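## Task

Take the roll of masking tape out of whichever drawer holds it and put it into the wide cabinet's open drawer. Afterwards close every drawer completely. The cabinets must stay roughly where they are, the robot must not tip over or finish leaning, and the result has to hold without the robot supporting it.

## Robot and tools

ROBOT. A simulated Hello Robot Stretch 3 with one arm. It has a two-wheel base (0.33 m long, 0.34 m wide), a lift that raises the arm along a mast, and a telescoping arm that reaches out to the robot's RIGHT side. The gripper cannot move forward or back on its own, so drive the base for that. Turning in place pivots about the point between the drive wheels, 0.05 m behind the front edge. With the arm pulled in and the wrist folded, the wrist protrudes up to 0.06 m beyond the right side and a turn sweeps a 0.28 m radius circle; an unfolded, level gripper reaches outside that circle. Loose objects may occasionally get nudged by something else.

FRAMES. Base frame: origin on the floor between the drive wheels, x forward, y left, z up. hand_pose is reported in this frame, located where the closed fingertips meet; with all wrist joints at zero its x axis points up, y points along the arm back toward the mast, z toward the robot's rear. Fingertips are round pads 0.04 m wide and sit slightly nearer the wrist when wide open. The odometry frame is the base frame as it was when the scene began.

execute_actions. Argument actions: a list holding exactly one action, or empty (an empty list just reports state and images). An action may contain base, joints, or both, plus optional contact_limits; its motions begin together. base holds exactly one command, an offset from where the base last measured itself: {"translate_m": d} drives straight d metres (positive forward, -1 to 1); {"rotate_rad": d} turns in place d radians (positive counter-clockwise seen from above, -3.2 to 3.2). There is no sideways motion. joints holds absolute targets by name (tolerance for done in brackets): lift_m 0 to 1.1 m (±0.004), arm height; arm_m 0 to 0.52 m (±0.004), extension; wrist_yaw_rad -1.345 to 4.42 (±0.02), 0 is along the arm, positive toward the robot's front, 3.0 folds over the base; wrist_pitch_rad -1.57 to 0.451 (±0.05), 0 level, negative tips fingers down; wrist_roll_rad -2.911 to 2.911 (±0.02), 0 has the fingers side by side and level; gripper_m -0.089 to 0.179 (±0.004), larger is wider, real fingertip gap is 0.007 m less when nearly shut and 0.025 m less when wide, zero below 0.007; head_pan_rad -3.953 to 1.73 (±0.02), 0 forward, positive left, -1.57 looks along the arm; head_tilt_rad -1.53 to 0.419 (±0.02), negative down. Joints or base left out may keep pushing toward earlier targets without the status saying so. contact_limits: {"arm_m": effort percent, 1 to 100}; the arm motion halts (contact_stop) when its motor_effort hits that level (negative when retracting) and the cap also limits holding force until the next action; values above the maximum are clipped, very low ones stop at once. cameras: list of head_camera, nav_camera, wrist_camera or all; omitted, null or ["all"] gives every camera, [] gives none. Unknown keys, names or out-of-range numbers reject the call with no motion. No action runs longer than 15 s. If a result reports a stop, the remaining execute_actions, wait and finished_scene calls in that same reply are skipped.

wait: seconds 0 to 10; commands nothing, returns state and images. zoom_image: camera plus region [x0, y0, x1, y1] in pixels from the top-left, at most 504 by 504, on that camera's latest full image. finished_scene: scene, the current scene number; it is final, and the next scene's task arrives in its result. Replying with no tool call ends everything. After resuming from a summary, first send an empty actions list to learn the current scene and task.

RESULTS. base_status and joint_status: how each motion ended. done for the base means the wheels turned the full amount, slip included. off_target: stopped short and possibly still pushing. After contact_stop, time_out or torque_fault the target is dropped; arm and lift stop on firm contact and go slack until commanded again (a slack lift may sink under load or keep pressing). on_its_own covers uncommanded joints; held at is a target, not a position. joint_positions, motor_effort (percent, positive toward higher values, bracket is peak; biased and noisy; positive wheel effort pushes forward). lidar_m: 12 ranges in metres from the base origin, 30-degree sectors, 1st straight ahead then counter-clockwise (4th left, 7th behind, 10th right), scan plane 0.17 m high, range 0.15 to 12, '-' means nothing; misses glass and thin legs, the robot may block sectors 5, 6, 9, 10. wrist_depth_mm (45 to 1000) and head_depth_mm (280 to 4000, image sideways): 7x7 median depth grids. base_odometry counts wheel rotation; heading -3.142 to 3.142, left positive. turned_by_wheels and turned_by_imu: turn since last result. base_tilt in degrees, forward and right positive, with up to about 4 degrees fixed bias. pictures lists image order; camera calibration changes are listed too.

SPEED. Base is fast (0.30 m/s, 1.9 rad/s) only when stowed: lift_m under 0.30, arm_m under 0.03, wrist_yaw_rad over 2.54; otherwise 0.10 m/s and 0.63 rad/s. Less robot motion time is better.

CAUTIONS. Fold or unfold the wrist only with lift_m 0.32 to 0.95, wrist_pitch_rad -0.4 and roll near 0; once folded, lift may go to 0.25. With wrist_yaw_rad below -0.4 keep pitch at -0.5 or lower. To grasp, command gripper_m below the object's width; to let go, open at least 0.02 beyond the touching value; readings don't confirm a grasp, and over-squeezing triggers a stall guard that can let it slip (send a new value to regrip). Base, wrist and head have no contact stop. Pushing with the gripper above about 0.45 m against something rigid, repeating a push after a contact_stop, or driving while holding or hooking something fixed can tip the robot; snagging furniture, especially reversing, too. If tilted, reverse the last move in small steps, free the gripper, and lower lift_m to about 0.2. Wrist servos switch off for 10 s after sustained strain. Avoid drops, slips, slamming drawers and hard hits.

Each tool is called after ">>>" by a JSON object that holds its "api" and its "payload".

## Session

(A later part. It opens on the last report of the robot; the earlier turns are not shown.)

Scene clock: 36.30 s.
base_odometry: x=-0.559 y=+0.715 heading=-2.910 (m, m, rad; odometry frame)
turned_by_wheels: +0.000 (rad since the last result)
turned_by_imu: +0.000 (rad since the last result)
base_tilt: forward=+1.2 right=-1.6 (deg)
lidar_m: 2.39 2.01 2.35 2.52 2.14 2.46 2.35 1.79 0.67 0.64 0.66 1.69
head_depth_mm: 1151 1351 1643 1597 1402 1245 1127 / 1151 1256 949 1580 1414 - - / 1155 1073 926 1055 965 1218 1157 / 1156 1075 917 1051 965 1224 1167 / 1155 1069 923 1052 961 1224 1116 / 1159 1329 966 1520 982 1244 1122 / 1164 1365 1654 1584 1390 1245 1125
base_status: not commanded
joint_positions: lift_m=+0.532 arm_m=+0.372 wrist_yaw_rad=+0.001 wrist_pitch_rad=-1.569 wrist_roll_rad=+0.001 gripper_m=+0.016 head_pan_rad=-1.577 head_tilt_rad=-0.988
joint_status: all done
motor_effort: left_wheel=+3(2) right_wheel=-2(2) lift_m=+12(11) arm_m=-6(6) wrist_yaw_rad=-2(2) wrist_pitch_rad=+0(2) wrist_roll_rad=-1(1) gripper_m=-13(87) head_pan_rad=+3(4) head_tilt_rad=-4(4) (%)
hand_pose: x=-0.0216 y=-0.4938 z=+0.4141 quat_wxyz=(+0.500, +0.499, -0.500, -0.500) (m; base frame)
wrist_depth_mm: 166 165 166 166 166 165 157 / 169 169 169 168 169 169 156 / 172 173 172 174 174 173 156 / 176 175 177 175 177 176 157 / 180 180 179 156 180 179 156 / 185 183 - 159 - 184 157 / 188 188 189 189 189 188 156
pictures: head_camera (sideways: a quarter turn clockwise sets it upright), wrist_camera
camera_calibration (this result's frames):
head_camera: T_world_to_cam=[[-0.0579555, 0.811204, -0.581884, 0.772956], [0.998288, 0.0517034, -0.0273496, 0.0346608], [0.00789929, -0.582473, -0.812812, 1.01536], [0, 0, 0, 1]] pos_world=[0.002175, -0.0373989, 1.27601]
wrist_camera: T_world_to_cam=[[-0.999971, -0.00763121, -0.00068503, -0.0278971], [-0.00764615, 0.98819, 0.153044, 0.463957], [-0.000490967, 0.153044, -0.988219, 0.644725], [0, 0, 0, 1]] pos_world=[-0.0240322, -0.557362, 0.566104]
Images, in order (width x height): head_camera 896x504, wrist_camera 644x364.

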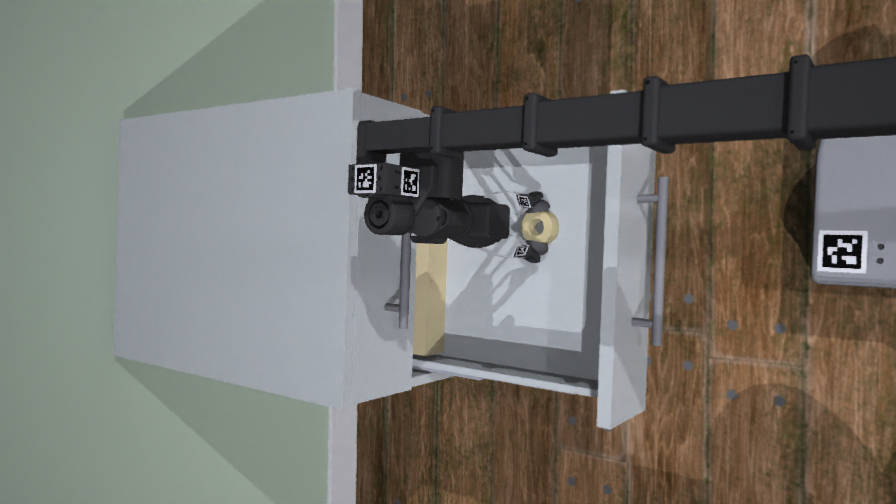

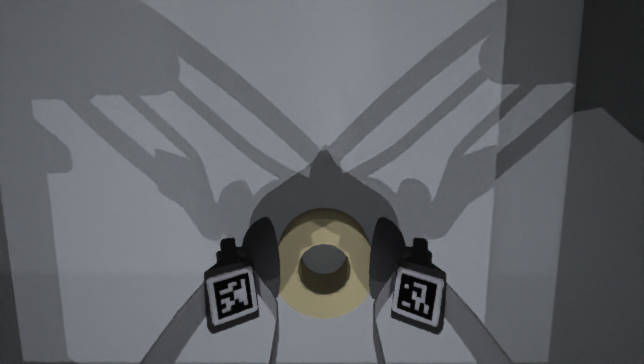

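>>> {"api": "execute_actions", "payload": {"actions": [{"joints": {"lift_m": 0.675, "arm_m": 0.305}}], "cameras": ["head_camera", "wrist_camera"]}}

Scene clock: 41.43 s.
base_odometry: x=-0.559 y=+0.715 heading=-2.910 (m, m, rad; odometry frame)
turned_by_wheels: +0.000 (rad since the last result)
turned_by_imu: +0.000 (rad since the last result)
base_tilt: forward=+1.1 right=-1.6 (deg)
lidar_m: 2.39 2.01 2.36 2.52 2.14 2.46 2.35 1.79 0.67 0.64 0.67 1.69
head_depth_mm: 1150 1353 1648 1588 1423 - - / 1153 1260 1505 - 951 1227 1162 / 1159 1072 950 1066 950 1212 1158 / 1156 1072 918 1045 946 1225 1167 / 1158 1071 922 1051 966 1225 1125 / 1159 1327 963 1523 978 1242 1122 / 1158 1366 1664 1581 1390 1244 1122
base_status: not commanded
joint_positions: lift_m=+0.674 arm_m=+0.305 wrist_yaw_rad=+0.001 wrist_pitch_rad=-1.566 wrist_roll_rad=+0.001 gripper_m=+0.016 head_pan_rad=-1.577 head_tilt_rad=-0.988
joint_status: all done
motor_effort: left_wheel=+3(3) right_wheel=-1(2) lift_m=+46(49) arm_m=-6(3) wrist_yaw_rad=-2(2) wrist_pitch_rad=-2(5) wrist_roll_rad=+0(1) gripper_m=-12(13) head_pan_rad=+4(4) head_tilt_rad=-4(4) (%)
hand_pose: x=-0.0216 y=-0.4275 z=+0.5567 quat_wxyz=(+0.501, +0.499, -0.501, -0.499) (m; base frame)
wrist_depth_mm: 269 298 297 298 297 298 669 / 270 305 303 305 303 295 670 / 276 314 307 313 310 667 684 / 285 318 319 321 315 685 721 / 294 320 321 154 322 714 721 / 274 295 - 158 - 507 747 / 230 229 227 228 227 231 753
pictures: head_camera (sideways: a quarter turn clockwise sets it upright), wrist_camera
camera_calibration (this result's frames):
head_camera: T_world_to_cam=[[-0.0579555, 0.811232, -0.581845, 0.772905], [0.998288, 0.051705, -0.0273468, 0.0346572], [0.00789966, -0.582434, -0.81284, 1.01539], [0, 0, 0, 1]] pos_world=[0.00217501, -0.0373976, 1.27601]
wrist_camera: T_world_to_cam=[[-0.999971, -0.00763341, -0.000665051, -0.0273053], [-0.00764673, 0.988635, 0.150143, 0.378479], [-0.000488614, 0.150144, -0.988664, 0.774465], [0, 0, 0, 1]] pos_world=[-0.0240319, -0.490668, 0.708841]
Images, in order (width x height): head_camera 896x504, wrist_camera 644x364.

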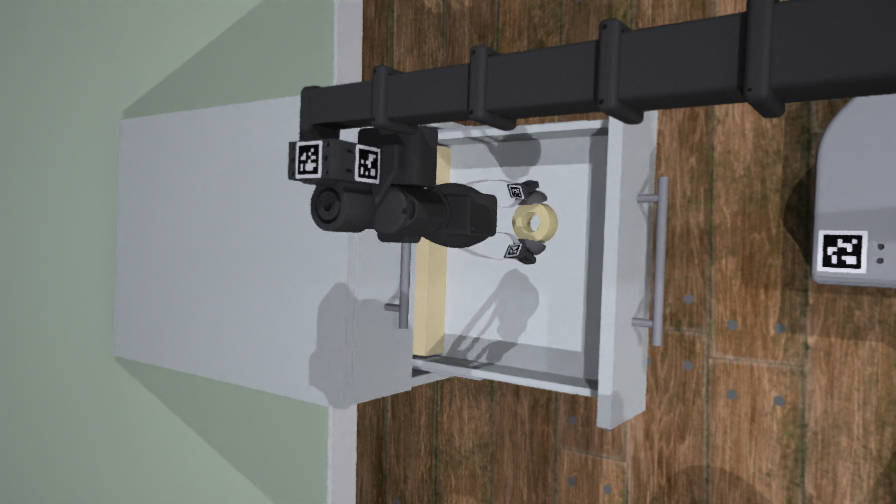

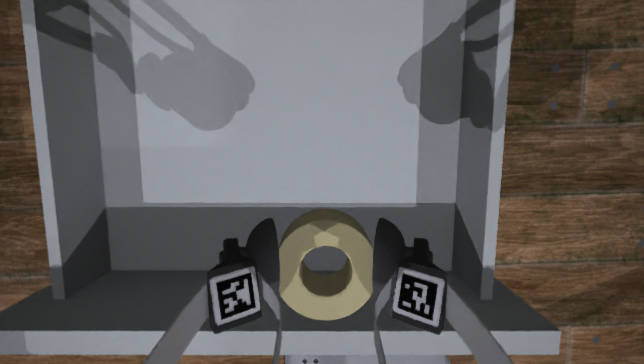

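>>> {"api": "execute_actions", "payload": {"actions": [{"joints": {"lift_m": 0.6, "arm_m": 0.035, "wrist_pitch_rad": -0.4, "wrist_yaw_rad": 2.3}}], "cameras": ["head_camera", "wrist_camera"]}}

Scene clock: 45.20 s.
base_odometry: x=-0.559 y=+0.715 heading=-2.910 (m, m, rad; odometry frame)
turned_by_wheels: +0.000 (rad since the last result)
turned_by_imu: +0.000 (rad since the last result)
base_tilt: forward=+1.2 right=-1.6 (deg)
lidar_m: 2.39 2.01 2.36 2.51 2.15 2.46 2.35 1.80 0.67 0.64 0.66 1.69
head_depth_mm: 1153 1353 1645 1590 1399 1261 1126 / 1152 1261 925 1530 1347 - - / 1155 1071 908 1051 964 1191 1154 / 1153 1070 916 1054 980 - - / 1156 1075 917 1054 964 1241 1094 / 1156 1330 966 1527 978 1244 1123 / 1161 1369 1663 1584 1391 1239 1122
base_status: not commanded
joint_positions: lift_m=+0.601 arm_m=+0.035 wrist_yaw_rad=+2.298 wrist_pitch_rad=-0.422 wrist_roll_rad=+0.001 gripper_m=+0.016 head_pan_rad=-1.577 head_tilt_rad=-0.988
joint_status: all done
motor_effort: left_wheel=+3(3) right_wheel=-1(1) lift_m=+13(40) arm_m=-6(7) wrist_yaw_rad=+1(3) wrist_pitch_rad=+13(13) wrist_roll_rad=-1(1) gripper_m=-13(12) head_pan_rad=+3(4) head_tilt_rad=-4(4) (%)
hand_pose: x=+0.1459 y=-0.0316 z=+0.6124 quat_wxyz=(+0.418, +0.692, -0.148, +0.570) (m; base frame)
wrist_depth_mm: - - - - - - - / - - - - - - - / - - - - - - - / - - - - - - - / - - - 154 - - - / 899 885 - 157 - 877 898 / 750 767 731 772 740 754 780
pictures: head_camera (sideways: a quarter turn clockwise sets it upright), wrist_camera
camera_calibration (this result's frames):
head_camera: T_world_to_cam=[[-0.0579611, 0.811232, -0.581845, 0.772905], [0.998288, 0.0517117, -0.0273468, 0.0346572], [0.00790362, -0.582434, -0.81284, 1.01539], [0, 0, 0, 1]] pos_world=[0.00217527, -0.0373977, 1.27601]
wrist_camera: T_world_to_cam=[[0.668116, -0.74403, 0.00639003, -0.127651], [-0.402883, -0.368969, -0.837584, 0.599636], [0.625545, 0.557028, -0.546271, 0.420792], [0, 0, 0, 1]] pos_world=[0.0636445, -0.108122, 0.732928]
Images, in order (width x height): head_camera 896x504, wrist_camera 644x364.

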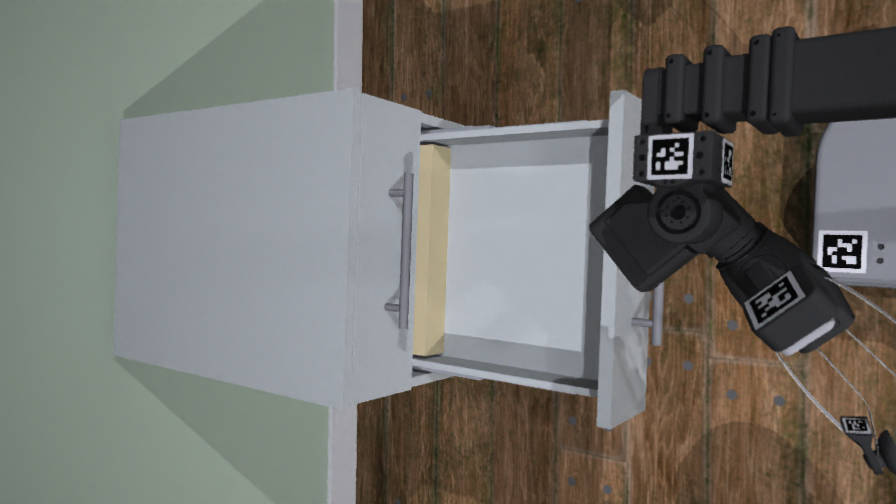

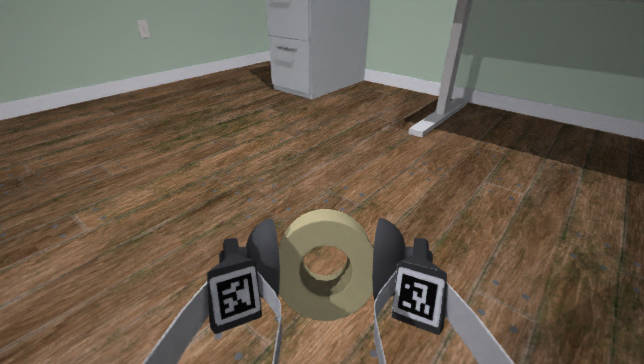

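>>> {"api": "zoom_image", "payload": {"camera": "head_camera", "region": [570, 120, 790, 340]}}

Region (570, 120, 790, 340) of head_camera's 896x504 image, scaled by 2.291, with more detail than that image has.

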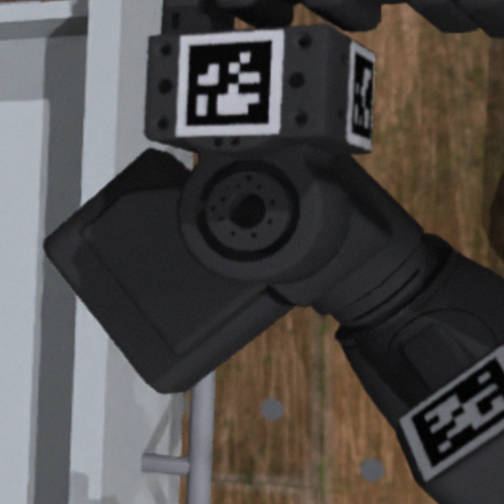

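>>> {"api": "execute_actions", "payload": {"actions": [{"joints": {"lift_m": 0.308, "arm_m": 0.04}}], "cameras": ["head_camera"]}}

Scene clock: 51.70 s.
base_odometry: x=-0.559 y=+0.715 heading=-2.910 (m, m, rad; odometry frame)
turned_by_wheels: +0.000 (rad since the last result)
turned_by_imu: +0.000 (rad since the last result)
base_tilt: forward=+1.1 right=-1.6 (deg)
lidar_m: 2.39 2.01 2.36 2.52 2.14 2.47 2.35 1.80 0.66 0.64 0.66 1.70
head_depth_mm: 1153 1356 1649 1592 1398 1247 1128 / 1152 1256 926 1530 1353 1245 1144 / 1155 1073 911 1056 966 1241 - / 1151 1069 916 1050 964 1245 - / 1156 1069 920 1052 961 1224 1128 / 1160 1330 967 1522 979 1241 1123 / 1156 1360 1657 1580 1397 1240 1124
base_status: not commanded
joint_positions: lift_m=+0.309 arm_m=+0.040 wrist_yaw_rad=+2.298 wrist_pitch_rad=-0.421 wrist_roll_rad=+0.001 gripper_m=+0.016 head_pan_rad=-1.577 head_tilt_rad=-0.988
joint_status: all done
motor_effort: left_wheel=+3(3) right_wheel=-1(1) lift_m=+13(12) arm_m=+6(6) wrist_yaw_rad=+1(1) wrist_pitch_rad=+12(12) wrist_roll_rad=-1(1) gripper_m=-12(12) head_pan_rad=+4(4) head_tilt_rad=-4(4) (%)
hand_pose: x=+0.1460 y=-0.0357 z=+0.3206 quat_wxyz=(+0.418, +0.692, -0.148, +0.570) (m; base frame)
wrist_depth_mm: - - - - - - - / - - - - - - - / - - - - - - - / 772 808 818 813 818 809 817 / 648 638 667 155 667 654 661 / 537 540 - 158 - 550 539 / 465 459 452 464 450 467 464
pictures: head_camera (sideways: a quarter turn clockwise sets it upright)
camera_calibration (this result's frames):
head_camera: T_world_to_cam=[[-0.0579612, 0.811232, -0.581845, 0.772905], [0.998288, 0.0517119, -0.0273468, 0.0346572], [0.00790369, -0.582433, -0.81284, 1.01539], [0, 0, 0, 1]] pos_world=[0.00217527, -0.0373977, 1.27601]
Images, in order (width x height): head_camera 896x504.

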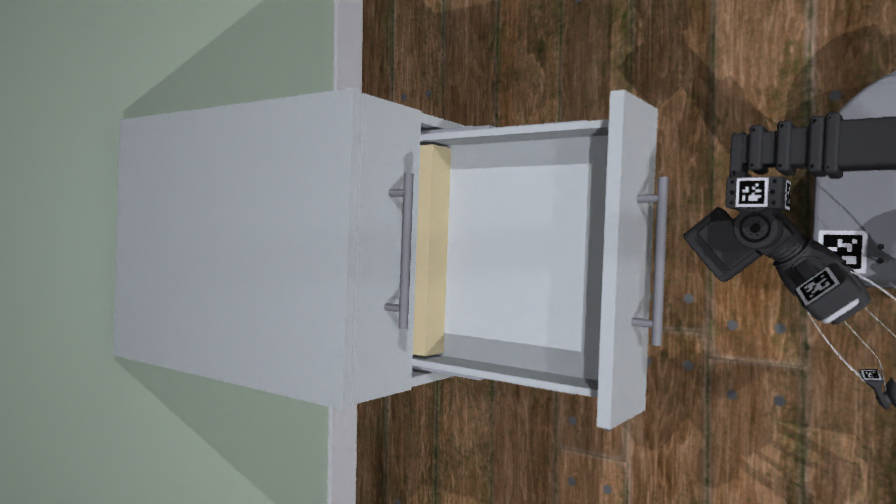

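>>> {"api": "execute_actions", "payload": {"actions": [{"joints": {"arm_m": 0.345}, "contact_limits": {"arm_m": 18}}], "cameras": ["head_camera"]}}

Scene clock: 58.03 s.
base_odometry: x=-0.559 y=+0.715 heading=-2.910 (m, m, rad; odometry frame)
turned_by_wheels: +0.000 (rad since the last result)
turned_by_imu: +0.000 (rad since the last result)
base_tilt: forward=+1.1 right=-1.6 (deg)
lidar_m: 2.39 2.01 2.36 2.52 2.14 2.46 2.35 1.79 0.67 0.64 0.66 1.70
head_depth_mm: 1149 1356 1647 1583 1396 1245 1129 / 1150 1263 924 1497 1397 1246 1142 / 1152 1072 911 984 1362 1241 - / 1150 1070 918 987 1326 1248 1165 / 1155 1070 922 1016 1344 1230 1129 / 1161 1324 943 1520 1391 1239 1123 / 1161 1369 1671 1579 1392 1238 1123
base_status: not commanded
joint_positions: lift_m=+0.309 arm_m=+0.344 wrist_yaw_rad=+2.299 wrist_pitch_rad=-0.421 wrist_roll_rad=+0.001 gripper_m=+0.016 head_pan_rad=-1.577 head_tilt_rad=-0.989
joint_status: all done
motor_effort: left_wheel=+2(2) right_wheel=+0(3) lift_m=+13(14) arm_m=+8(12) wrist_yaw_rad=+0(2) wrist_pitch_rad=+12(12) wrist_roll_rad=-1(1) gripper_m=-12(12) head_pan_rad=+4(4) head_tilt_rad=-4(4) (%)
contact_limits: arm_m 18 (drawing in: default 30, maximum 50; extending or still: default 42, maximum 68)
hand_pose: x=+0.1459 y=-0.3403 z=+0.3207 quat_wxyz=(+0.418, +0.692, -0.148, +0.570) (m; base frame)
wrist_depth_mm: - - - - - - - / - - - - - - - / - - - - - - - / 812 814 795 832 824 812 829 / 640 648 666 155 664 646 643 / 549 531 - 158 - 533 541 / - 466 455 468 454 455 468
pictures: head_camera (sideways: a quarter turn clockwise sets it upright)
camera_calibration (this result's frames):
head_camera: T_world_to_cam=[[-0.0581032, 0.811831, -0.580994, 0.771797], [0.998278, 0.0519197, -0.0272862, 0.0345783], [0.00801327, -0.581579, -0.81345, 1.01619], [0, 0, 0, 1]] pos_world=[0.00218215, -0.0373712, 1.27597]
Images, in order (width x height): head_camera 896x504.

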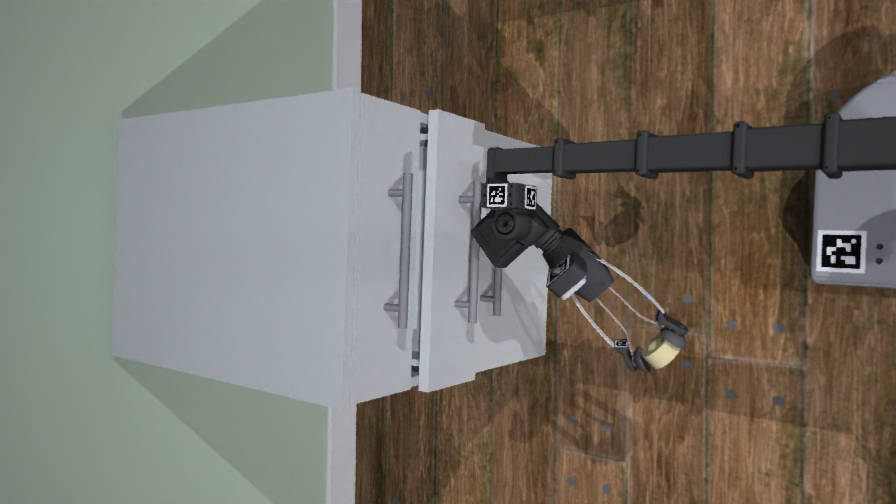

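>>> {"api": "execute_actions", "payload": {"actions": [{"joints": {"arm_m": 0.40}, "contact_limits": {"arm_m": 15}}], "cameras": ["head_camera"]}}

Scene clock: 59.33 s.
base_odometry: x=-0.559 y=+0.715 heading=-2.910 (m, m, rad; odometry frame)
turned_by_wheels: +0.000 (rad since the last result)
turned_by_imu: +0.000 (rad since the last result)
base_tilt: forward=+1.1 right=-1.6 (deg)
lidar_m: 2.39 2.01 2.35 2.52 2.14 2.47 2.35 1.80 0.67 0.64 0.66 1.70
head_depth_mm: 1156 1361 1637 1589 1398 1247 1124 / 1152 1257 925 1530 1394 1248 1141 / 1154 1071 913 1017 1352 1248 - / 1155 1073 921 1025 1352 1242 1165 / 1157 1070 922 1074 1342 1241 1117 / 1158 1326 941 1521 1387 1240 1124 / 1160 1367 1666 1575 1385 1240 1125
base_status: not commanded
joint_positions: lift_m=+0.309 arm_m=+0.375 wrist_yaw_rad=+2.299 wrist_pitch_rad=-0.421 wrist_roll_rad=+0.001 gripper_m=+0.016 head_pan_rad=-1.577 head_tilt_rad=-0.989
joint_status: arm_m contact_stop (moved +0.031 of +0.056)
on_its_own: arm_m is slack since a contact_stop, until your next command for it (your +0.400 is given up)
motor_effort: left_wheel=-1(2) right_wheel=+3(5) lift_m=+14(14) arm_m=+0(17) wrist_yaw_rad=+0(2) wrist_pitch_rad=+12(13) wrist_roll_rad=-1(1) gripper_m=-12(12) head_pan_rad=+3(3) head_tilt_rad=-4(4) (%)
contact_limits: arm_m 15 (drawing in: default 30, maximum 50; extending or still: default 42, maximum 68)
hand_pose: x=+0.1459 y=-0.3709 z=+0.3206 quat_wxyz=(+0.418, +0.692, -0.148, +0.570) (m; base frame)
wrist_depth_mm: - - - - - - - / - - - - - - - / - - - - - - - / 807 784 782 807 815 817 808 / 637 641 667 155 668 643 654 / 549 543 - 158 - 531 540 / - 465 454 462 458 470 467
pictures: head_camera (sideways: a quarter turn clockwise sets it upright)
camera_calibration (this result's frames):
head_camera: T_world_to_cam=[[-0.0581051, 0.811951, -0.580827, 0.771579], [0.998278, 0.0519286, -0.0272743, 0.0345628], [0.00801613, -0.581411, -0.81357, 1.01634], [0, 0, 0, 1]] pos_world=[0.0021823, -0.0373659, 1.27596]
Images, in order (width x height): head_camera 896x504.

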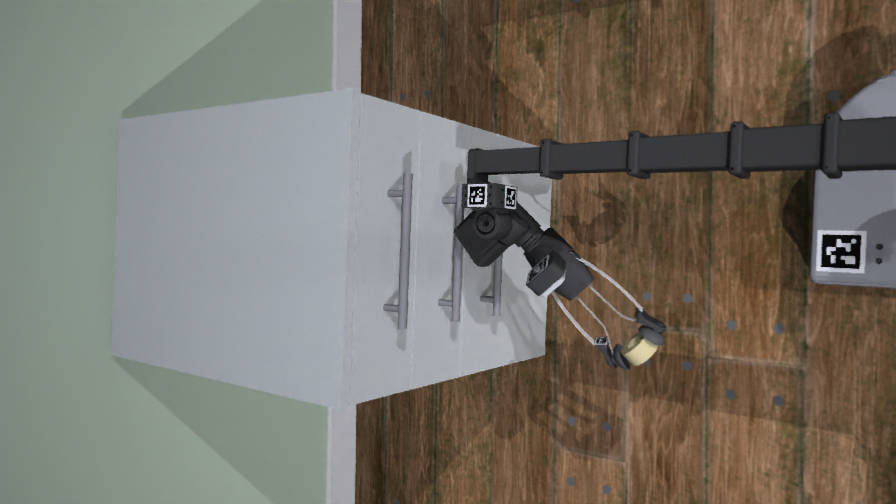

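>>> {"api": "execute_actions", "payload": {"actions": [{"base": {"rotate_rad": 2.27}, "joints": {"arm_m": 0.0, "lift_m": 0.285, "wrist_yaw_rad": 2.7, "head_pan_rad": -0.11, "head_tilt_rad": -0.45}}], "cameras": ["head_camera", "nav_camera"]}}

Scene clock: 64.73 s.
base_odometry: x=-0.559 y=+0.715 heading=-0.640 (m, m, rad; odometry frame)
turned_by_wheels: +2.270 (rad since the last result)
turned_by_imu: +2.254 (rad since the last result)
base_tilt: forward=+1.1 right=-1.6 (deg)
lidar_m: 2.22 2.37 2.35 1.56 0.65 0.64 1.33 2.02 2.01 2.21 2.55 2.14
head_depth_mm: 2232 2357 2321 2636 2291 1755 1426 / 2348 2464 2164 2096 2281 1750 1423 / 2477 2601 2283 2042 2255 1735 1413 / 2651 2769 2407 2201 2247 1727 1406 / 2815 3045 3231 2687 2232 1722 1405 / 2926 3134 3366 3164 2239 1713 1394 / 2646 2811 3006 2980 2201 1708 1395
base_status: done
joint_positions: lift_m=+0.286 arm_m=+0.003 wrist_yaw_rad=+2.698 wrist_pitch_rad=-0.421 wrist_roll_rad=+0.001 gripper_m=+0.016 head_pan_rad=-0.117 head_tilt_rad=-0.457
joint_status: all done
joint sent to its limit — the command would take arm_m past its lower limit, so that joint was sent only as far as its limit.
motor_effort: left_wheel=-1(10) right_wheel=+2(11) lift_m=+13(14) arm_m=-6(8) wrist_yaw_rad=+1(3) wrist_pitch_rad=+12(12) wrist_roll_rad=-1(1) gripper_m=-12(12) head_pan_rad=+3(44) head_tilt_rad=+3(22) (%)
hand_pose: x=+0.0748 y=+0.0543 z=+0.2977 quat_wxyz=(+0.297, +0.707, -0.008, +0.642) (m; base frame)
wrist_depth_mm: - - - - - - - / - - - - - - - / - - - - - - - / 774 761 771 753 772 767 762 / 642 611 649 154 645 593 611 / - 507 - 158 - 522 513 / - 448 - 433 422 442 439
pictures: head_camera (sideways: a quarter turn clockwise sets it upright), nav_camera (sideways: a quarter turn counterclockwise sets it upright)
camera_calibration (this result's frames):
head_camera: T_world_to_cam=[[-0.409639, -0.0151616, -0.912122, 1.20556], [0.080758, 0.995334, -0.0528136, 0.0734374], [0.908666, -0.0952956, -0.406503, 0.481324], [0, 0, 0, 1]] pos_world=[0.0505512, -0.00894839, 1.29916]
nav_camera: T_world_to_cam=[[0.420168, -0.0197556, 0.907231, -1.13924], [-0.123873, -0.991653, 0.0357756, 0.0129175], [0.898952, -0.127413, -0.419108, 0.496477], [0, 0, 0, 1]] pos_world=[0.033965, 0.0535608, 1.24117]
Images, in order (width x height): head_camera 896x504, nav_camera 672x504.

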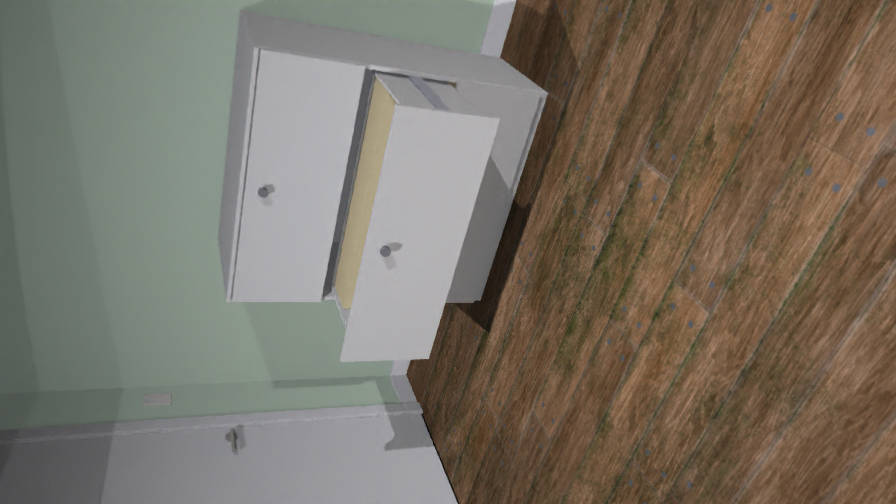

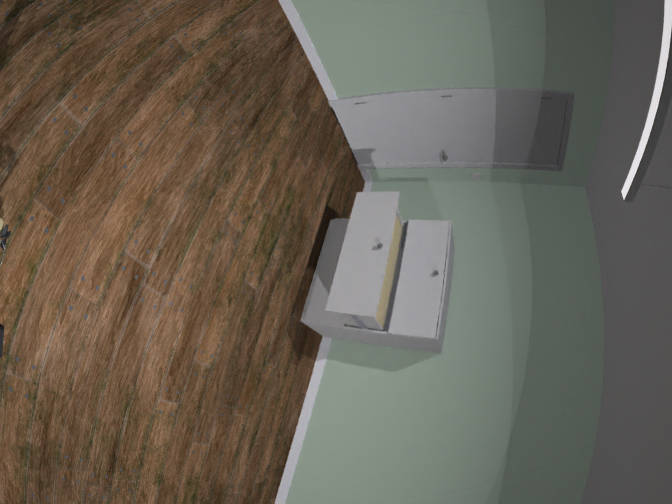

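>>> {"api": "execute_actions", "payload": {"actions": [{"base": {"translate_m": 1.0}, "joints": {"head_pan_rad": -0.28, "head_tilt_rad": -0.7}}], "cameras": ["head_camera", "nav_camera"]}}

Scene clock: 70.53 s.
base_odometry: x=+0.243 y=+0.117 heading=-0.640 (m, m, rad; odometry frame)
turned_by_wheels: +0.000 (rad since the last result)
turned_by_imu: +0.007 (rad since the last result)
base_tilt: forward=+1.2 right=-1.6 (deg)
lidar_m: 1.37 1.76 1.74 1.90 2.03 1.48 1.55 2.93 2.39 2.18 1.75 1.27
head_depth_mm: 1425 1161 1282 1099 1639 1441 1235 / 1481 1210 1334 1127 1590 1435 1232 / 1522 1257 1379 1170 1621 1431 1223 / 1592 1320 1433 1225 1676 1424 1225 / 1633 1381 1482 1300 1700 1421 1220 / 1784 1516 1501 1386 1697 1417 1215 / 1916 2166 2391 1970 1694 1420 1212
base_status: done
joint_positions: lift_m=+0.286 arm_m=+0.003 wrist_yaw_rad=+2.698 wrist_pitch_rad=-0.421 wrist_roll_rad=+0.001 gripper_m=+0.016 head_pan_rad=-0.273 head_tilt_rad=-0.692
joint_status: all done
motor_effort: left_wheel=-2(11) right_wheel=+2(9) lift_m=+13(13) arm_m=-6(6) wrist_yaw_rad=+1(1) wrist_pitch_rad=+12(12) wrist_roll_rad=+0(1) gripper_m=-12(12) head_pan_rad=-3(17) head_tilt_rad=-3(15) (%)
hand_pose: x=+0.0748 y=+0.0543 z=+0.2977 quat_wxyz=(+0.296, +0.707, -0.008, +0.642) (m; base frame)
wrist_depth_mm: - - - - - - - / - - - - - - - / - - - - - - - / 765 765 768 780 771 760 793 / 626 601 636 154 629 631 622 / - 502 - 158 - 510 509 / - 449 - 439 433 435 440
pictures: head_camera (sideways: a quarter turn clockwise sets it upright), nav_camera (sideways: a quarter turn counterclockwise sets it upright)
camera_calibration (this result's frames):
head_camera: T_world_to_cam=[[-0.600476, 0.102876, -0.792998, 1.05138], [0.223613, 0.973729, -0.0430021, 0.0597778], [0.767741, -0.203146, -0.607705, 0.743971], [0, 0, 0, 1]] pos_world=[0.0467827, -0.0152342, 1.28843]
nav_camera: T_world_to_cam=[[0.603972, -0.138592, 0.784863, -0.980795], [-0.268304, -0.962643, 0.0364827, 0.012889], [0.750487, -0.232617, -0.618594, 0.756932], [0, 0, 0, 1]] pos_world=[0.0277633, 0.0525524, 1.23755]
Images, in order (width x height): head_camera 896x504, nav_camera 672x504.

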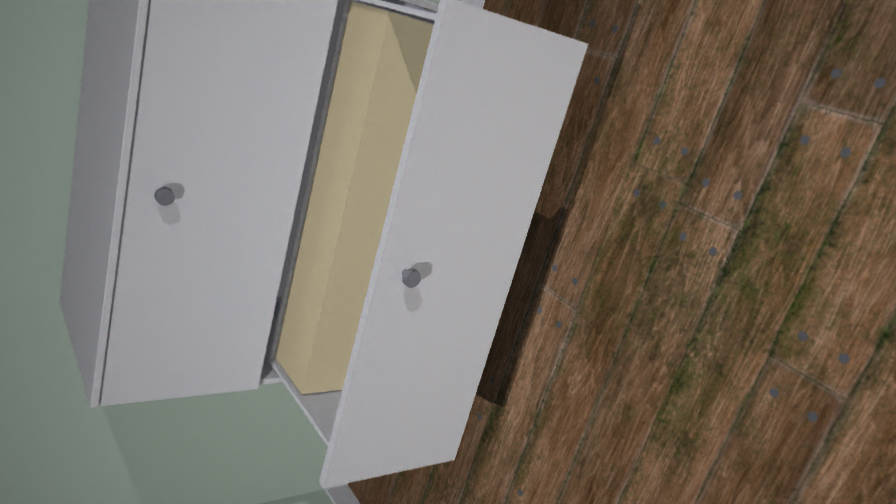

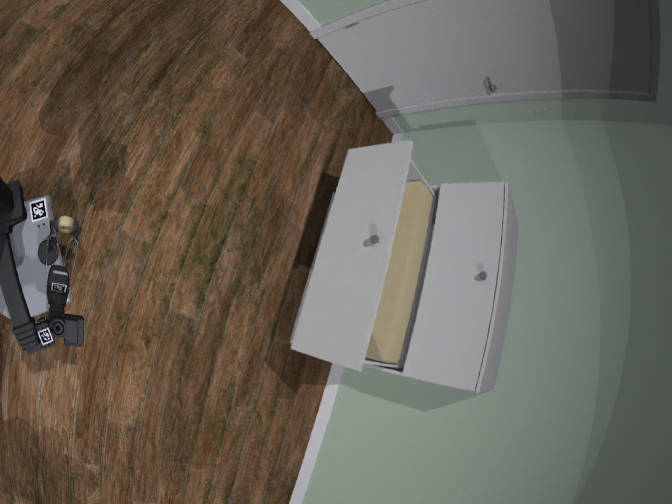

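>>> {"api": "zoom_image", "payload": {"camera": "head_camera", "region": [260, 340, 480, 504]}}

>>> {"api": "zoom_image", "payload": {"camera": "head_camera", "region": [330, 0, 610, 140]}}

Region (260, 340, 480, 504) of head_camera's 896x504 image, scaled by 2.291, with more detail than that image has; it fills the top 376 rows of this view, and the rest is white.

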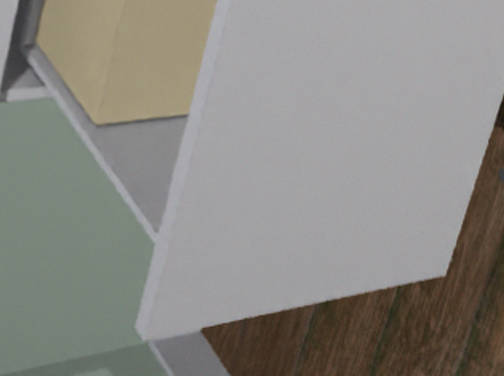

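Region (330, 0, 610, 140) of head_camera's 896x504 image, scaled by 1.800, with more detail than that image has.

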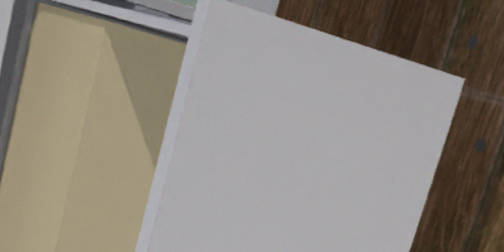

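>>> {"api": "execute_actions", "payload": {"actions": [{"base": {"translate_m": 0.715}, "joints": {"lift_m": 0.885, "wrist_yaw_rad": 0.0, "wrist_pitch_rad": -0.4, "arm_m": 0.2, "head_pan_rad": -0.75, "head_tilt_rad": -0.9}}], "cameras": ["head_camera", "nav_camera"]}}

Scene clock: 80.57 s.
base_odometry: x=+0.816 y=-0.310 heading=-0.640 (m, m, rad; odometry frame)
turned_by_wheels: +0.000 (rad since the last result)
turned_by_imu: +0.004 (rad since the last result)
base_tilt: forward=+1.2 right=-1.6 (deg)
lidar_m: 0.76 1.30 1.28 1.43 2.20 2.15 2.15 3.08 2.75 1.48 0.71 0.70
head_depth_mm: 672 718 852 927 1027 913 1148 / 671 713 847 919 1020 900 1147 / 670 708 839 912 1009 886 1148 / 665 703 832 911 999 871 1143 / 663 698 828 907 988 855 1143 / 660 695 822 904 978 842 1139 / 656 691 814 902 997 827 1138
base_status: done
joint_positions: lift_m=+0.884 arm_m=+0.200 wrist_yaw_rad=+0.002 wrist_pitch_rad=-0.421 wrist_roll_rad=+0.001 gripper_m=+0.016 head_pan_rad=-0.743 head_tilt_rad=-0.889
joint_status: all done
motor_effort: left_wheel=-1(10) right_wheel=+1(8) lift_m=+46(47) arm_m=+6(7) wrist_yaw_rad=-4(6) wrist_pitch_rad=+12(12) wrist_roll_rad=+0(1) gripper_m=-12(12) head_pan_rad=-3(30) head_tilt_rad=-4(15) (%)
hand_pose: x=-0.0211 y=-0.5686 z=+0.8963 quat_wxyz=(+0.692, +0.149, -0.691, -0.147) (m; base frame)
wrist_depth_mm: 678 802 - - - - - / 714 831 - - - - - / 724 869 - - - - - / 387 950 - - - - - / 401 - - 154 - - - / 452 - - 158 - - - / 404 419 - - - - -
pictures: head_camera (sideways: a quarter turn clockwise sets it upright), nav_camera (sideways: a quarter turn counterclockwise sets it upright)
camera_calibration (this result's frames):
head_camera: T_world_to_cam=[[-0.594414, 0.460826, -0.659023, 0.876735], [0.634906, 0.771888, -0.0329138, 0.0441253], [0.493525, -0.437982, -0.751402, 0.932547], [0, 0, 0, 1]] pos_world=[0.032893, -0.0296428, 1.27996]
nav_camera: T_world_to_cam=[[0.579995, -0.493003, 0.648501, -0.802937], [-0.670011, -0.7415, 0.0355309, 0.0165878], [0.463347, -0.455111, -0.760384, 0.943101], [0, 0, 0, 1]] pos_world=[0.0398306, 0.0456654, 1.23723]
Images, in order (width x height): head_camera 896x504, nav_camera 672x504.

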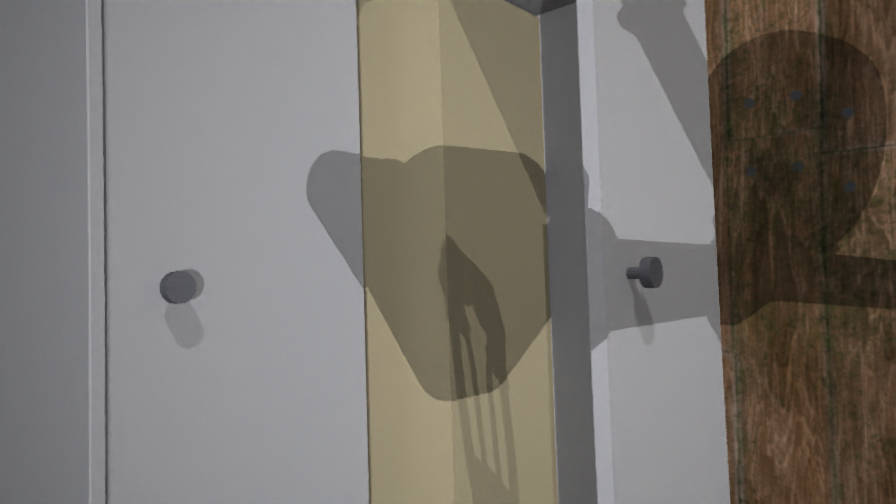

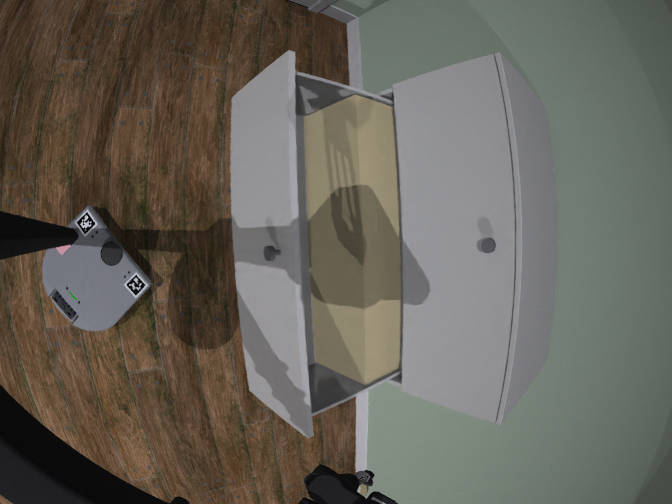

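>>> {"api": "zoom_image", "payload": {"camera": "head_camera", "region": [520, 0, 740, 504]}}

Region (520, 0, 740, 504) of head_camera's 896x504 image, scaled by 1.000; it fills the left 220 columns of this view, and the rest is white.

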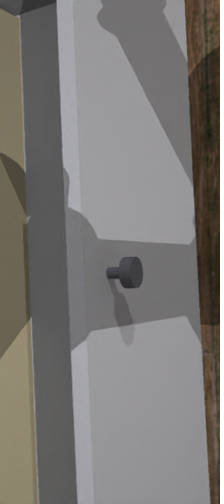

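>>> {"api": "zoom_image", "payload": {"camera": "head_camera", "region": [520, 0, 720, 80]}}

>>> {"api": "zoom_image", "payload": {"camera": "head_camera", "region": [540, 424, 740, 504]}}

Region (520, 0, 720, 80) of head_camera's 896x504 image, scaled by 2.520, with more detail than that image has; it fills the top 202 rows of this view, and the rest is white.

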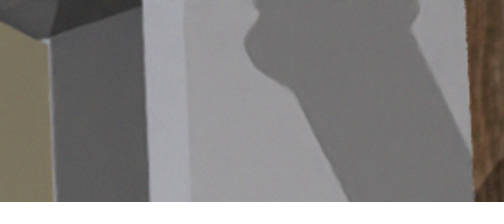

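Region (540, 424, 740, 504) of head_camera's 896x504 image, scaled by 2.520, with more detail than that image has; it fills the top 202 rows of this view, and the rest is white.

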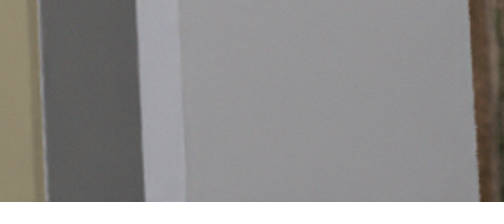

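>>> {"api": "execute_actions", "payload": {"actions": [{"base": {"rotate_rad": 0.953}, "joints": {"wrist_pitch_rad": -1.57, "arm_m": 0.345, "head_pan_rad": -1.57, "head_tilt_rad": -0.95}}], "cameras": ["head_camera", "wrist_camera"]}}

Scene clock: 85.00 s.
base_odometry: x=+0.816 y=-0.310 heading=+0.313 (m, m, rad; odometry frame)
turned_by_wheels: +0.953 (rad since the last result)
turned_by_imu: +0.946 (rad since the last result)
base_tilt: forward=+1.1 right=-1.6 (deg)
lidar_m: 1.28 1.37 1.94 2.56 2.30 3.06 2.75 1.60 0.72 0.70 0.73 1.33
head_depth_mm: 632 - 916 902 758 1208 1139 / 644 - 859 912 739 1206 1133 / 629 - 910 938 749 1225 1149 / 641 730 879 966 763 1222 1152 / 646 736 886 949 778 1219 1138 / 650 742 905 957 752 1244 1129 / 647 750 902 971 763 1240 1126
base_status: done
joint_positions: lift_m=+0.884 arm_m=+0.345 wrist_yaw_rad=+0.001 wrist_pitch_rad=-1.565 wrist_roll_rad=+0.001 gripper_m=+0.016 head_pan_rad=-1.563 head_tilt_rad=-0.938
joint_status: all done
motor_effort: left_wheel=-1(7) right_wheel=+1(8) lift_m=+46(46) arm_m=+6(8) wrist_yaw_rad=-2(3) wrist_pitch_rad=-3(11) wrist_roll_rad=+0(0) gripper_m=-12(12) head_pan_rad=-3(41) head_tilt_rad=-4(11) (%)
hand_pose: x=-0.0216 y=-0.4670 z=+0.7666 quat_wxyz=(+0.501, +0.498, -0.501, -0.499) (m; base frame)
wrist_depth_mm: 268 269 273 269 268 269 270 / 457 480 462 449 429 420 404 / 498 520 509 516 520 520 480 / 514 526 521 527 528 537 475 / 468 495 532 154 536 536 459 / 321 326 - 158 - 346 349 / 252 255 250 249 251 250 256
pictures: head_camera (sideways: a quarter turn clockwise sets it upright), wrist_camera
camera_calibration (this result's frames):
head_camera: T_world_to_cam=[[-0.0688314, 0.780588, -0.621245, 0.824304], [0.997497, 0.0639462, -0.0301709, 0.0383405], [0.0161752, -0.621766, -0.783036, 0.976593], [0, 0, 0, 1]] pos_world=[0.00269686, -0.0386806, 1.27796]
wrist_camera: T_world_to_cam=[[-0.999969, -0.0078656, -0.000656394, -0.0275808], [-0.00787555, 0.988791, 0.149096, 0.386848], [-0.000523697, 0.149097, -0.988822, 0.987611], [0, 0, 0, 1]] pos_world=[-0.0240161, -0.529978, 0.918876]
Images, in order (width x height): head_camera 896x504, wrist_camera 644x364.

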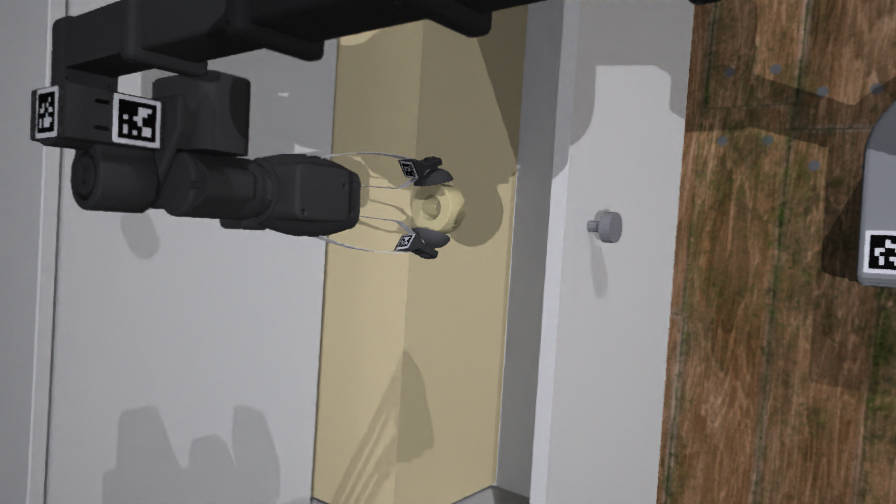

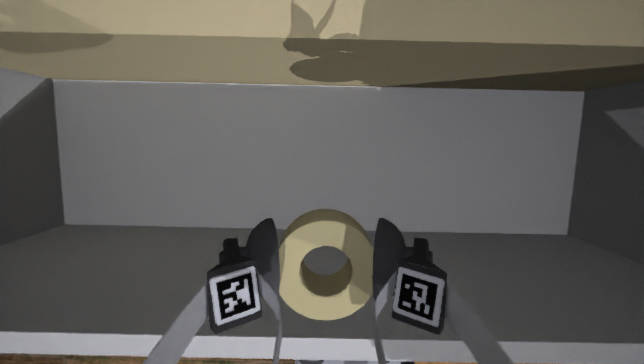

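>>> {"api": "execute_actions", "payload": {"actions": [{"joints": {"lift_m": 0.537}}], "cameras": ["head_camera", "wrist_camera"]}}

Scene clock: 89.37 s.
base_odometry: x=+0.816 y=-0.310 heading=+0.313 (m, m, rad; odometry frame)
turned_by_wheels: +0.000 (rad since the last result)
turned_by_imu: +0.000 (rad since the last result)
base_tilt: forward=+1.1 right=-1.6 (deg)
lidar_m: 1.28 1.38 1.94 2.56 2.30 3.07 2.75 1.61 0.72 0.70 0.73 1.33
head_depth_mm: 634 714 849 898 759 1210 1139 / 633 719 859 898 1019 - - / 637 725 867 - 743 1232 1155 / 640 732 878 921 728 1221 1151 / 646 736 886 947 778 1221 1129 / 648 744 906 961 751 1239 1133 / 646 750 903 973 765 1239 1128
base_status: not commanded
joint_positions: lift_m=+0.538 arm_m=+0.345 wrist_yaw_rad=+0.001 wrist_pitch_rad=-1.565 wrist_roll_rad=+0.001 gripper_m=+0.016 head_pan_rad=-1.563 head_tilt_rad=-0.938
joint_status: all done
motor_effort: left_wheel=-1(0) right_wheel=+1(2) lift_m=+13(42) arm_m=+6(6) wrist_yaw_rad=-2(2) wrist_pitch_rad=-2(3) wrist_roll_rad=+0(1) gripper_m=-12(12) head_pan_rad=-3(3) head_tilt_rad=-4(4) (%)
hand_pose: x=-0.0216 y=-0.4668 z=+0.4200 quat_wxyz=(+0.501, +0.499, -0.501, -0.499) (m; base frame)
wrist_depth_mm: 174 174 175 174 174 174 175 / 178 176 177 180 178 178 178 / 181 183 182 181 181 181 181 / 186 185 186 185 184 185 186 / 190 189 188 154 188 190 189 / 194 192 - 157 - 194 193 / 197 197 199 199 199 199 198
pictures: head_camera (sideways: a quarter turn clockwise sets it upright), wrist_camera
camera_calibration (this result's frames):
head_camera: T_world_to_cam=[[-0.0688314, 0.780588, -0.621244, 0.824304], [0.997497, 0.0639462, -0.0301709, 0.0383405], [0.0161752, -0.621766, -0.783036, 0.976593], [0, 0, 0, 1]] pos_world=[0.00269686, -0.0386806, 1.27796]
wrist_camera: T_world_to_cam=[[-0.999969, -0.00786464, -0.000660808, -0.0278049], [-0.00787493, 0.988698, 0.149713, 0.438065], [-0.000524096, 0.149713, -0.988729, 0.645109], [0, 0, 0, 1]] pos_world=[-0.0240162, -0.529914, 0.572236]
Images, in order (width x height): head_camera 896x504, wrist_camera 644x364.

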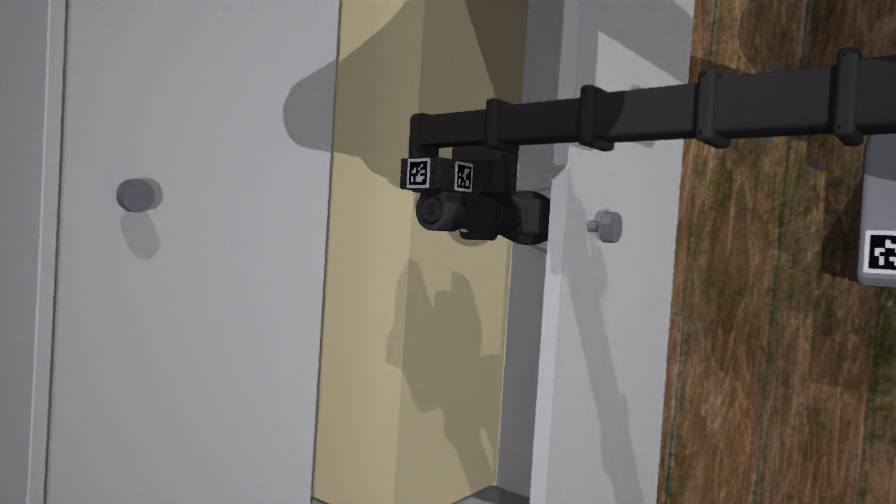

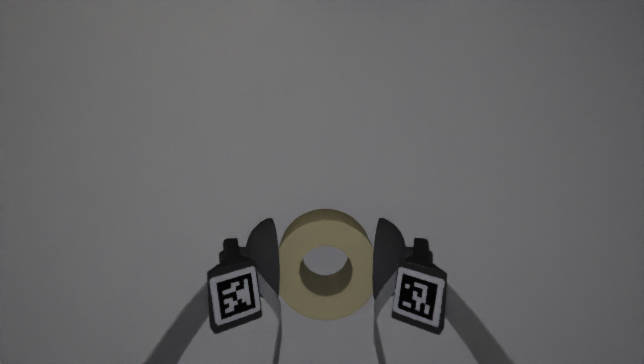

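>>> {"api": "execute_actions", "payload": {"actions": [{"joints": {"lift_m": 0.532, "gripper_m": 0.1}}], "cameras": ["wrist_camera"]}}

Scene clock: 91.07 s.
base_odometry: x=+0.816 y=-0.310 heading=+0.313 (m, m, rad; odometry frame)
turned_by_wheels: +0.000 (rad since the last result)
turned_by_imu: +0.000 (rad since the last result)
base_tilt: forward=+1.1 right=-1.6 (deg)
lidar_m: 1.28 1.38 1.94 2.57 2.29 3.07 2.75 1.61 0.72 0.70 0.73 1.33
head_depth_mm: 632 712 851 899 759 1212 1139 / 632 719 858 890 1017 - - / 636 725 868 887 717 1226 1151 / 641 732 877 918 725 1225 1149 / 646 736 885 947 777 1222 1130 / 650 744 902 960 749 1240 1130 / 647 751 903 970 766 1240 1131
base_status: not commanded
joint_positions: lift_m=+0.533 arm_m=+0.345 wrist_yaw_rad=+0.001 wrist_pitch_rad=-1.565 wrist_roll_rad=+0.001 gripper_m=+0.100 head_pan_rad=-1.563 head_tilt_rad=-0.938
joint_status: all done
motor_effort: left_wheel=+0(0) right_wheel=+2(2) lift_m=+13(12) arm_m=+6(6) wrist_yaw_rad=-2(2) wrist_pitch_rad=-2(3) wrist_roll_rad=-1(0) gripper_m=+1(81) head_pan_rad=-3(3) head_tilt_rad=-4(4) (%)
hand_pose: x=-0.0216 y=-0.4668 z=+0.4150 quat_wxyz=(+0.501, +0.499, -0.501, -0.499) (m; base frame)
wrist_depth_mm: 169 169 170 170 171 171 170 / 174 173 173 173 175 173 173 / 176 177 177 177 177 177 178 / 180 180 179 180 179 181 182 / 184 184 185 160 183 184 186 / 189 189 189 163 189 188 190 / 192 193 192 193 194 195 194
pictures: wrist_camera
camera_calibration (this result's frames):
wrist_camera: T_world_to_cam=[[-0.999969, -0.0078645, -0.000661243, -0.0278078], [-0.00787483, 0.988689, 0.149773, 0.438769], [-0.000524128, 0.149774, -0.98872, 0.640187], [0, 0, 0, 1]] pos_world=[-0.0240162, -0.529908, 0.567231]
Images, in order (width x height): wrist_camera 644x364.

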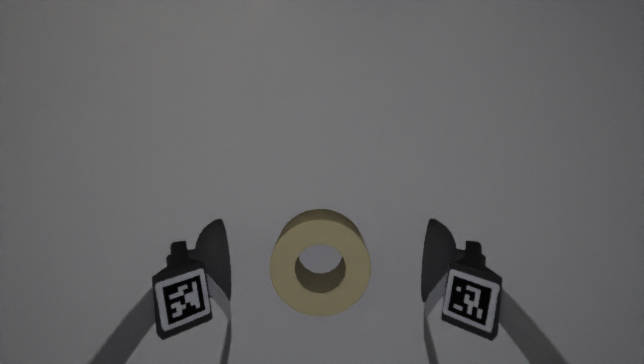

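>>> {"api": "execute_actions", "payload": {"actions": [{"joints": {"lift_m": 0.86, "arm_m": 0.32}}], "cameras": ["head_camera", "wrist_camera"]}}

Scene clock: 96.60 s.
base_odometry: x=+0.816 y=-0.310 heading=+0.313 (m, m, rad; odometry frame)
turned_by_wheels: +0.000 (rad since the last result)
turned_by_imu: +0.000 (rad since the last result)
base_tilt: forward=+1.1 right=-1.5 (deg)
lidar_m: 1.28 1.38 1.94 2.57 2.29 3.07 2.75 1.61 0.72 0.70 0.73 1.32
head_depth_mm: 632 - - 918 743 1056 1139 / 632 - 912 910 741 1214 1139 / 635 - - 925 748 1228 1154 / 641 731 874 931 762 1223 1151 / 647 739 885 946 778 1218 1133 / 650 745 905 960 751 1242 1128 / 646 751 903 971 764 1237 1130
base_status: not commanded
joint_positions: lift_m=+0.859 arm_m=+0.320 wrist_yaw_rad=+0.001 wrist_pitch_rad=-1.566 wrist_roll_rad=+0.001 gripper_m=+0.100 head_pan_rad=-1.563 head_tilt_rad=-0.938
joint_status: all done
motor_effort: left_wheel=+0(0) right_wheel=+2(3) lift_m=+46(49) arm_m=-6(4) wrist_yaw_rad=-2(2) wrist_pitch_rad=-2(2) wrist_roll_rad=+0(1) gripper_m=+0(0) head_pan_rad=-3(3) head_tilt_rad=-4(4) (%)
hand_pose: x=-0.0216 y=-0.4426 z=+0.7417 quat_wxyz=(+0.501, +0.499, -0.501, -0.499) (m; base frame)
wrist_depth_mm: 327 320 321 309 308 301 292 / 483 481 492 480 489 483 462 / 484 500 496 498 492 493 488 / 502 501 508 502 494 501 481 / 408 421 422 435 461 455 439 / 272 275 276 281 285 299 292 / 225 225 223 224 223 225 225
pictures: head_camera (sideways: a quarter turn clockwise sets it upright), wrist_camera
camera_calibration (this result's frames):
head_camera: T_world_to_cam=[[-0.0688316, 0.780588, -0.621244, 0.824304], [0.997497, 0.0639465, -0.0301709, 0.0383405], [0.0161754, -0.621766, -0.783036, 0.976593], [0, 0, 0, 1]] pos_world=[0.00269687, -0.0386806, 1.27796]
wrist_camera: T_world_to_cam=[[-0.999969, -0.00786423, -0.000662887, -0.0273997], [-0.00787469, 0.988654, 0.150003, 0.365678], [-0.000524292, 0.150003, -0.988685, 0.959587], [0, 0, 0, 1]] pos_world=[-0.0240162, -0.505686, 0.893859]
Images, in order (width x height): head_camera 896x504, wrist_camera 644x364.

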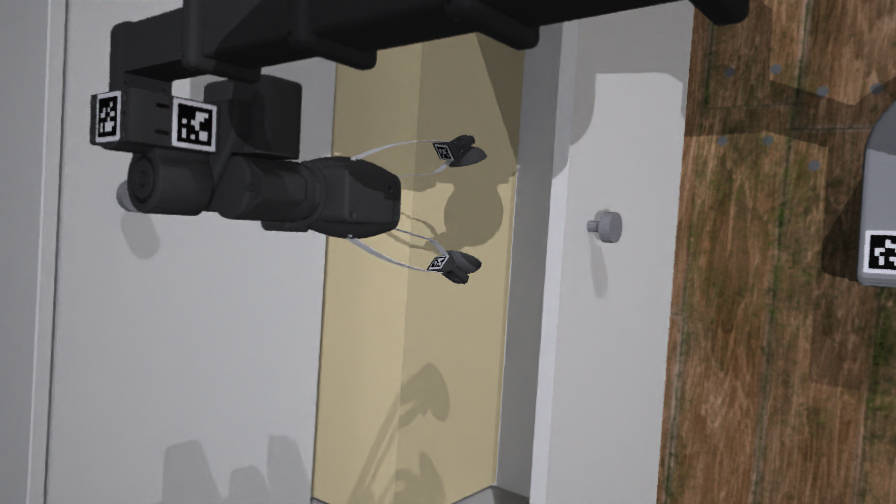

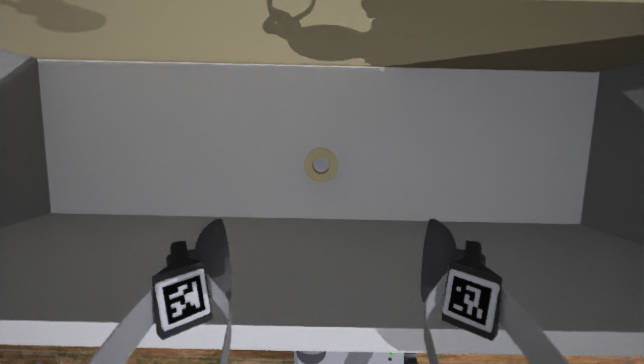

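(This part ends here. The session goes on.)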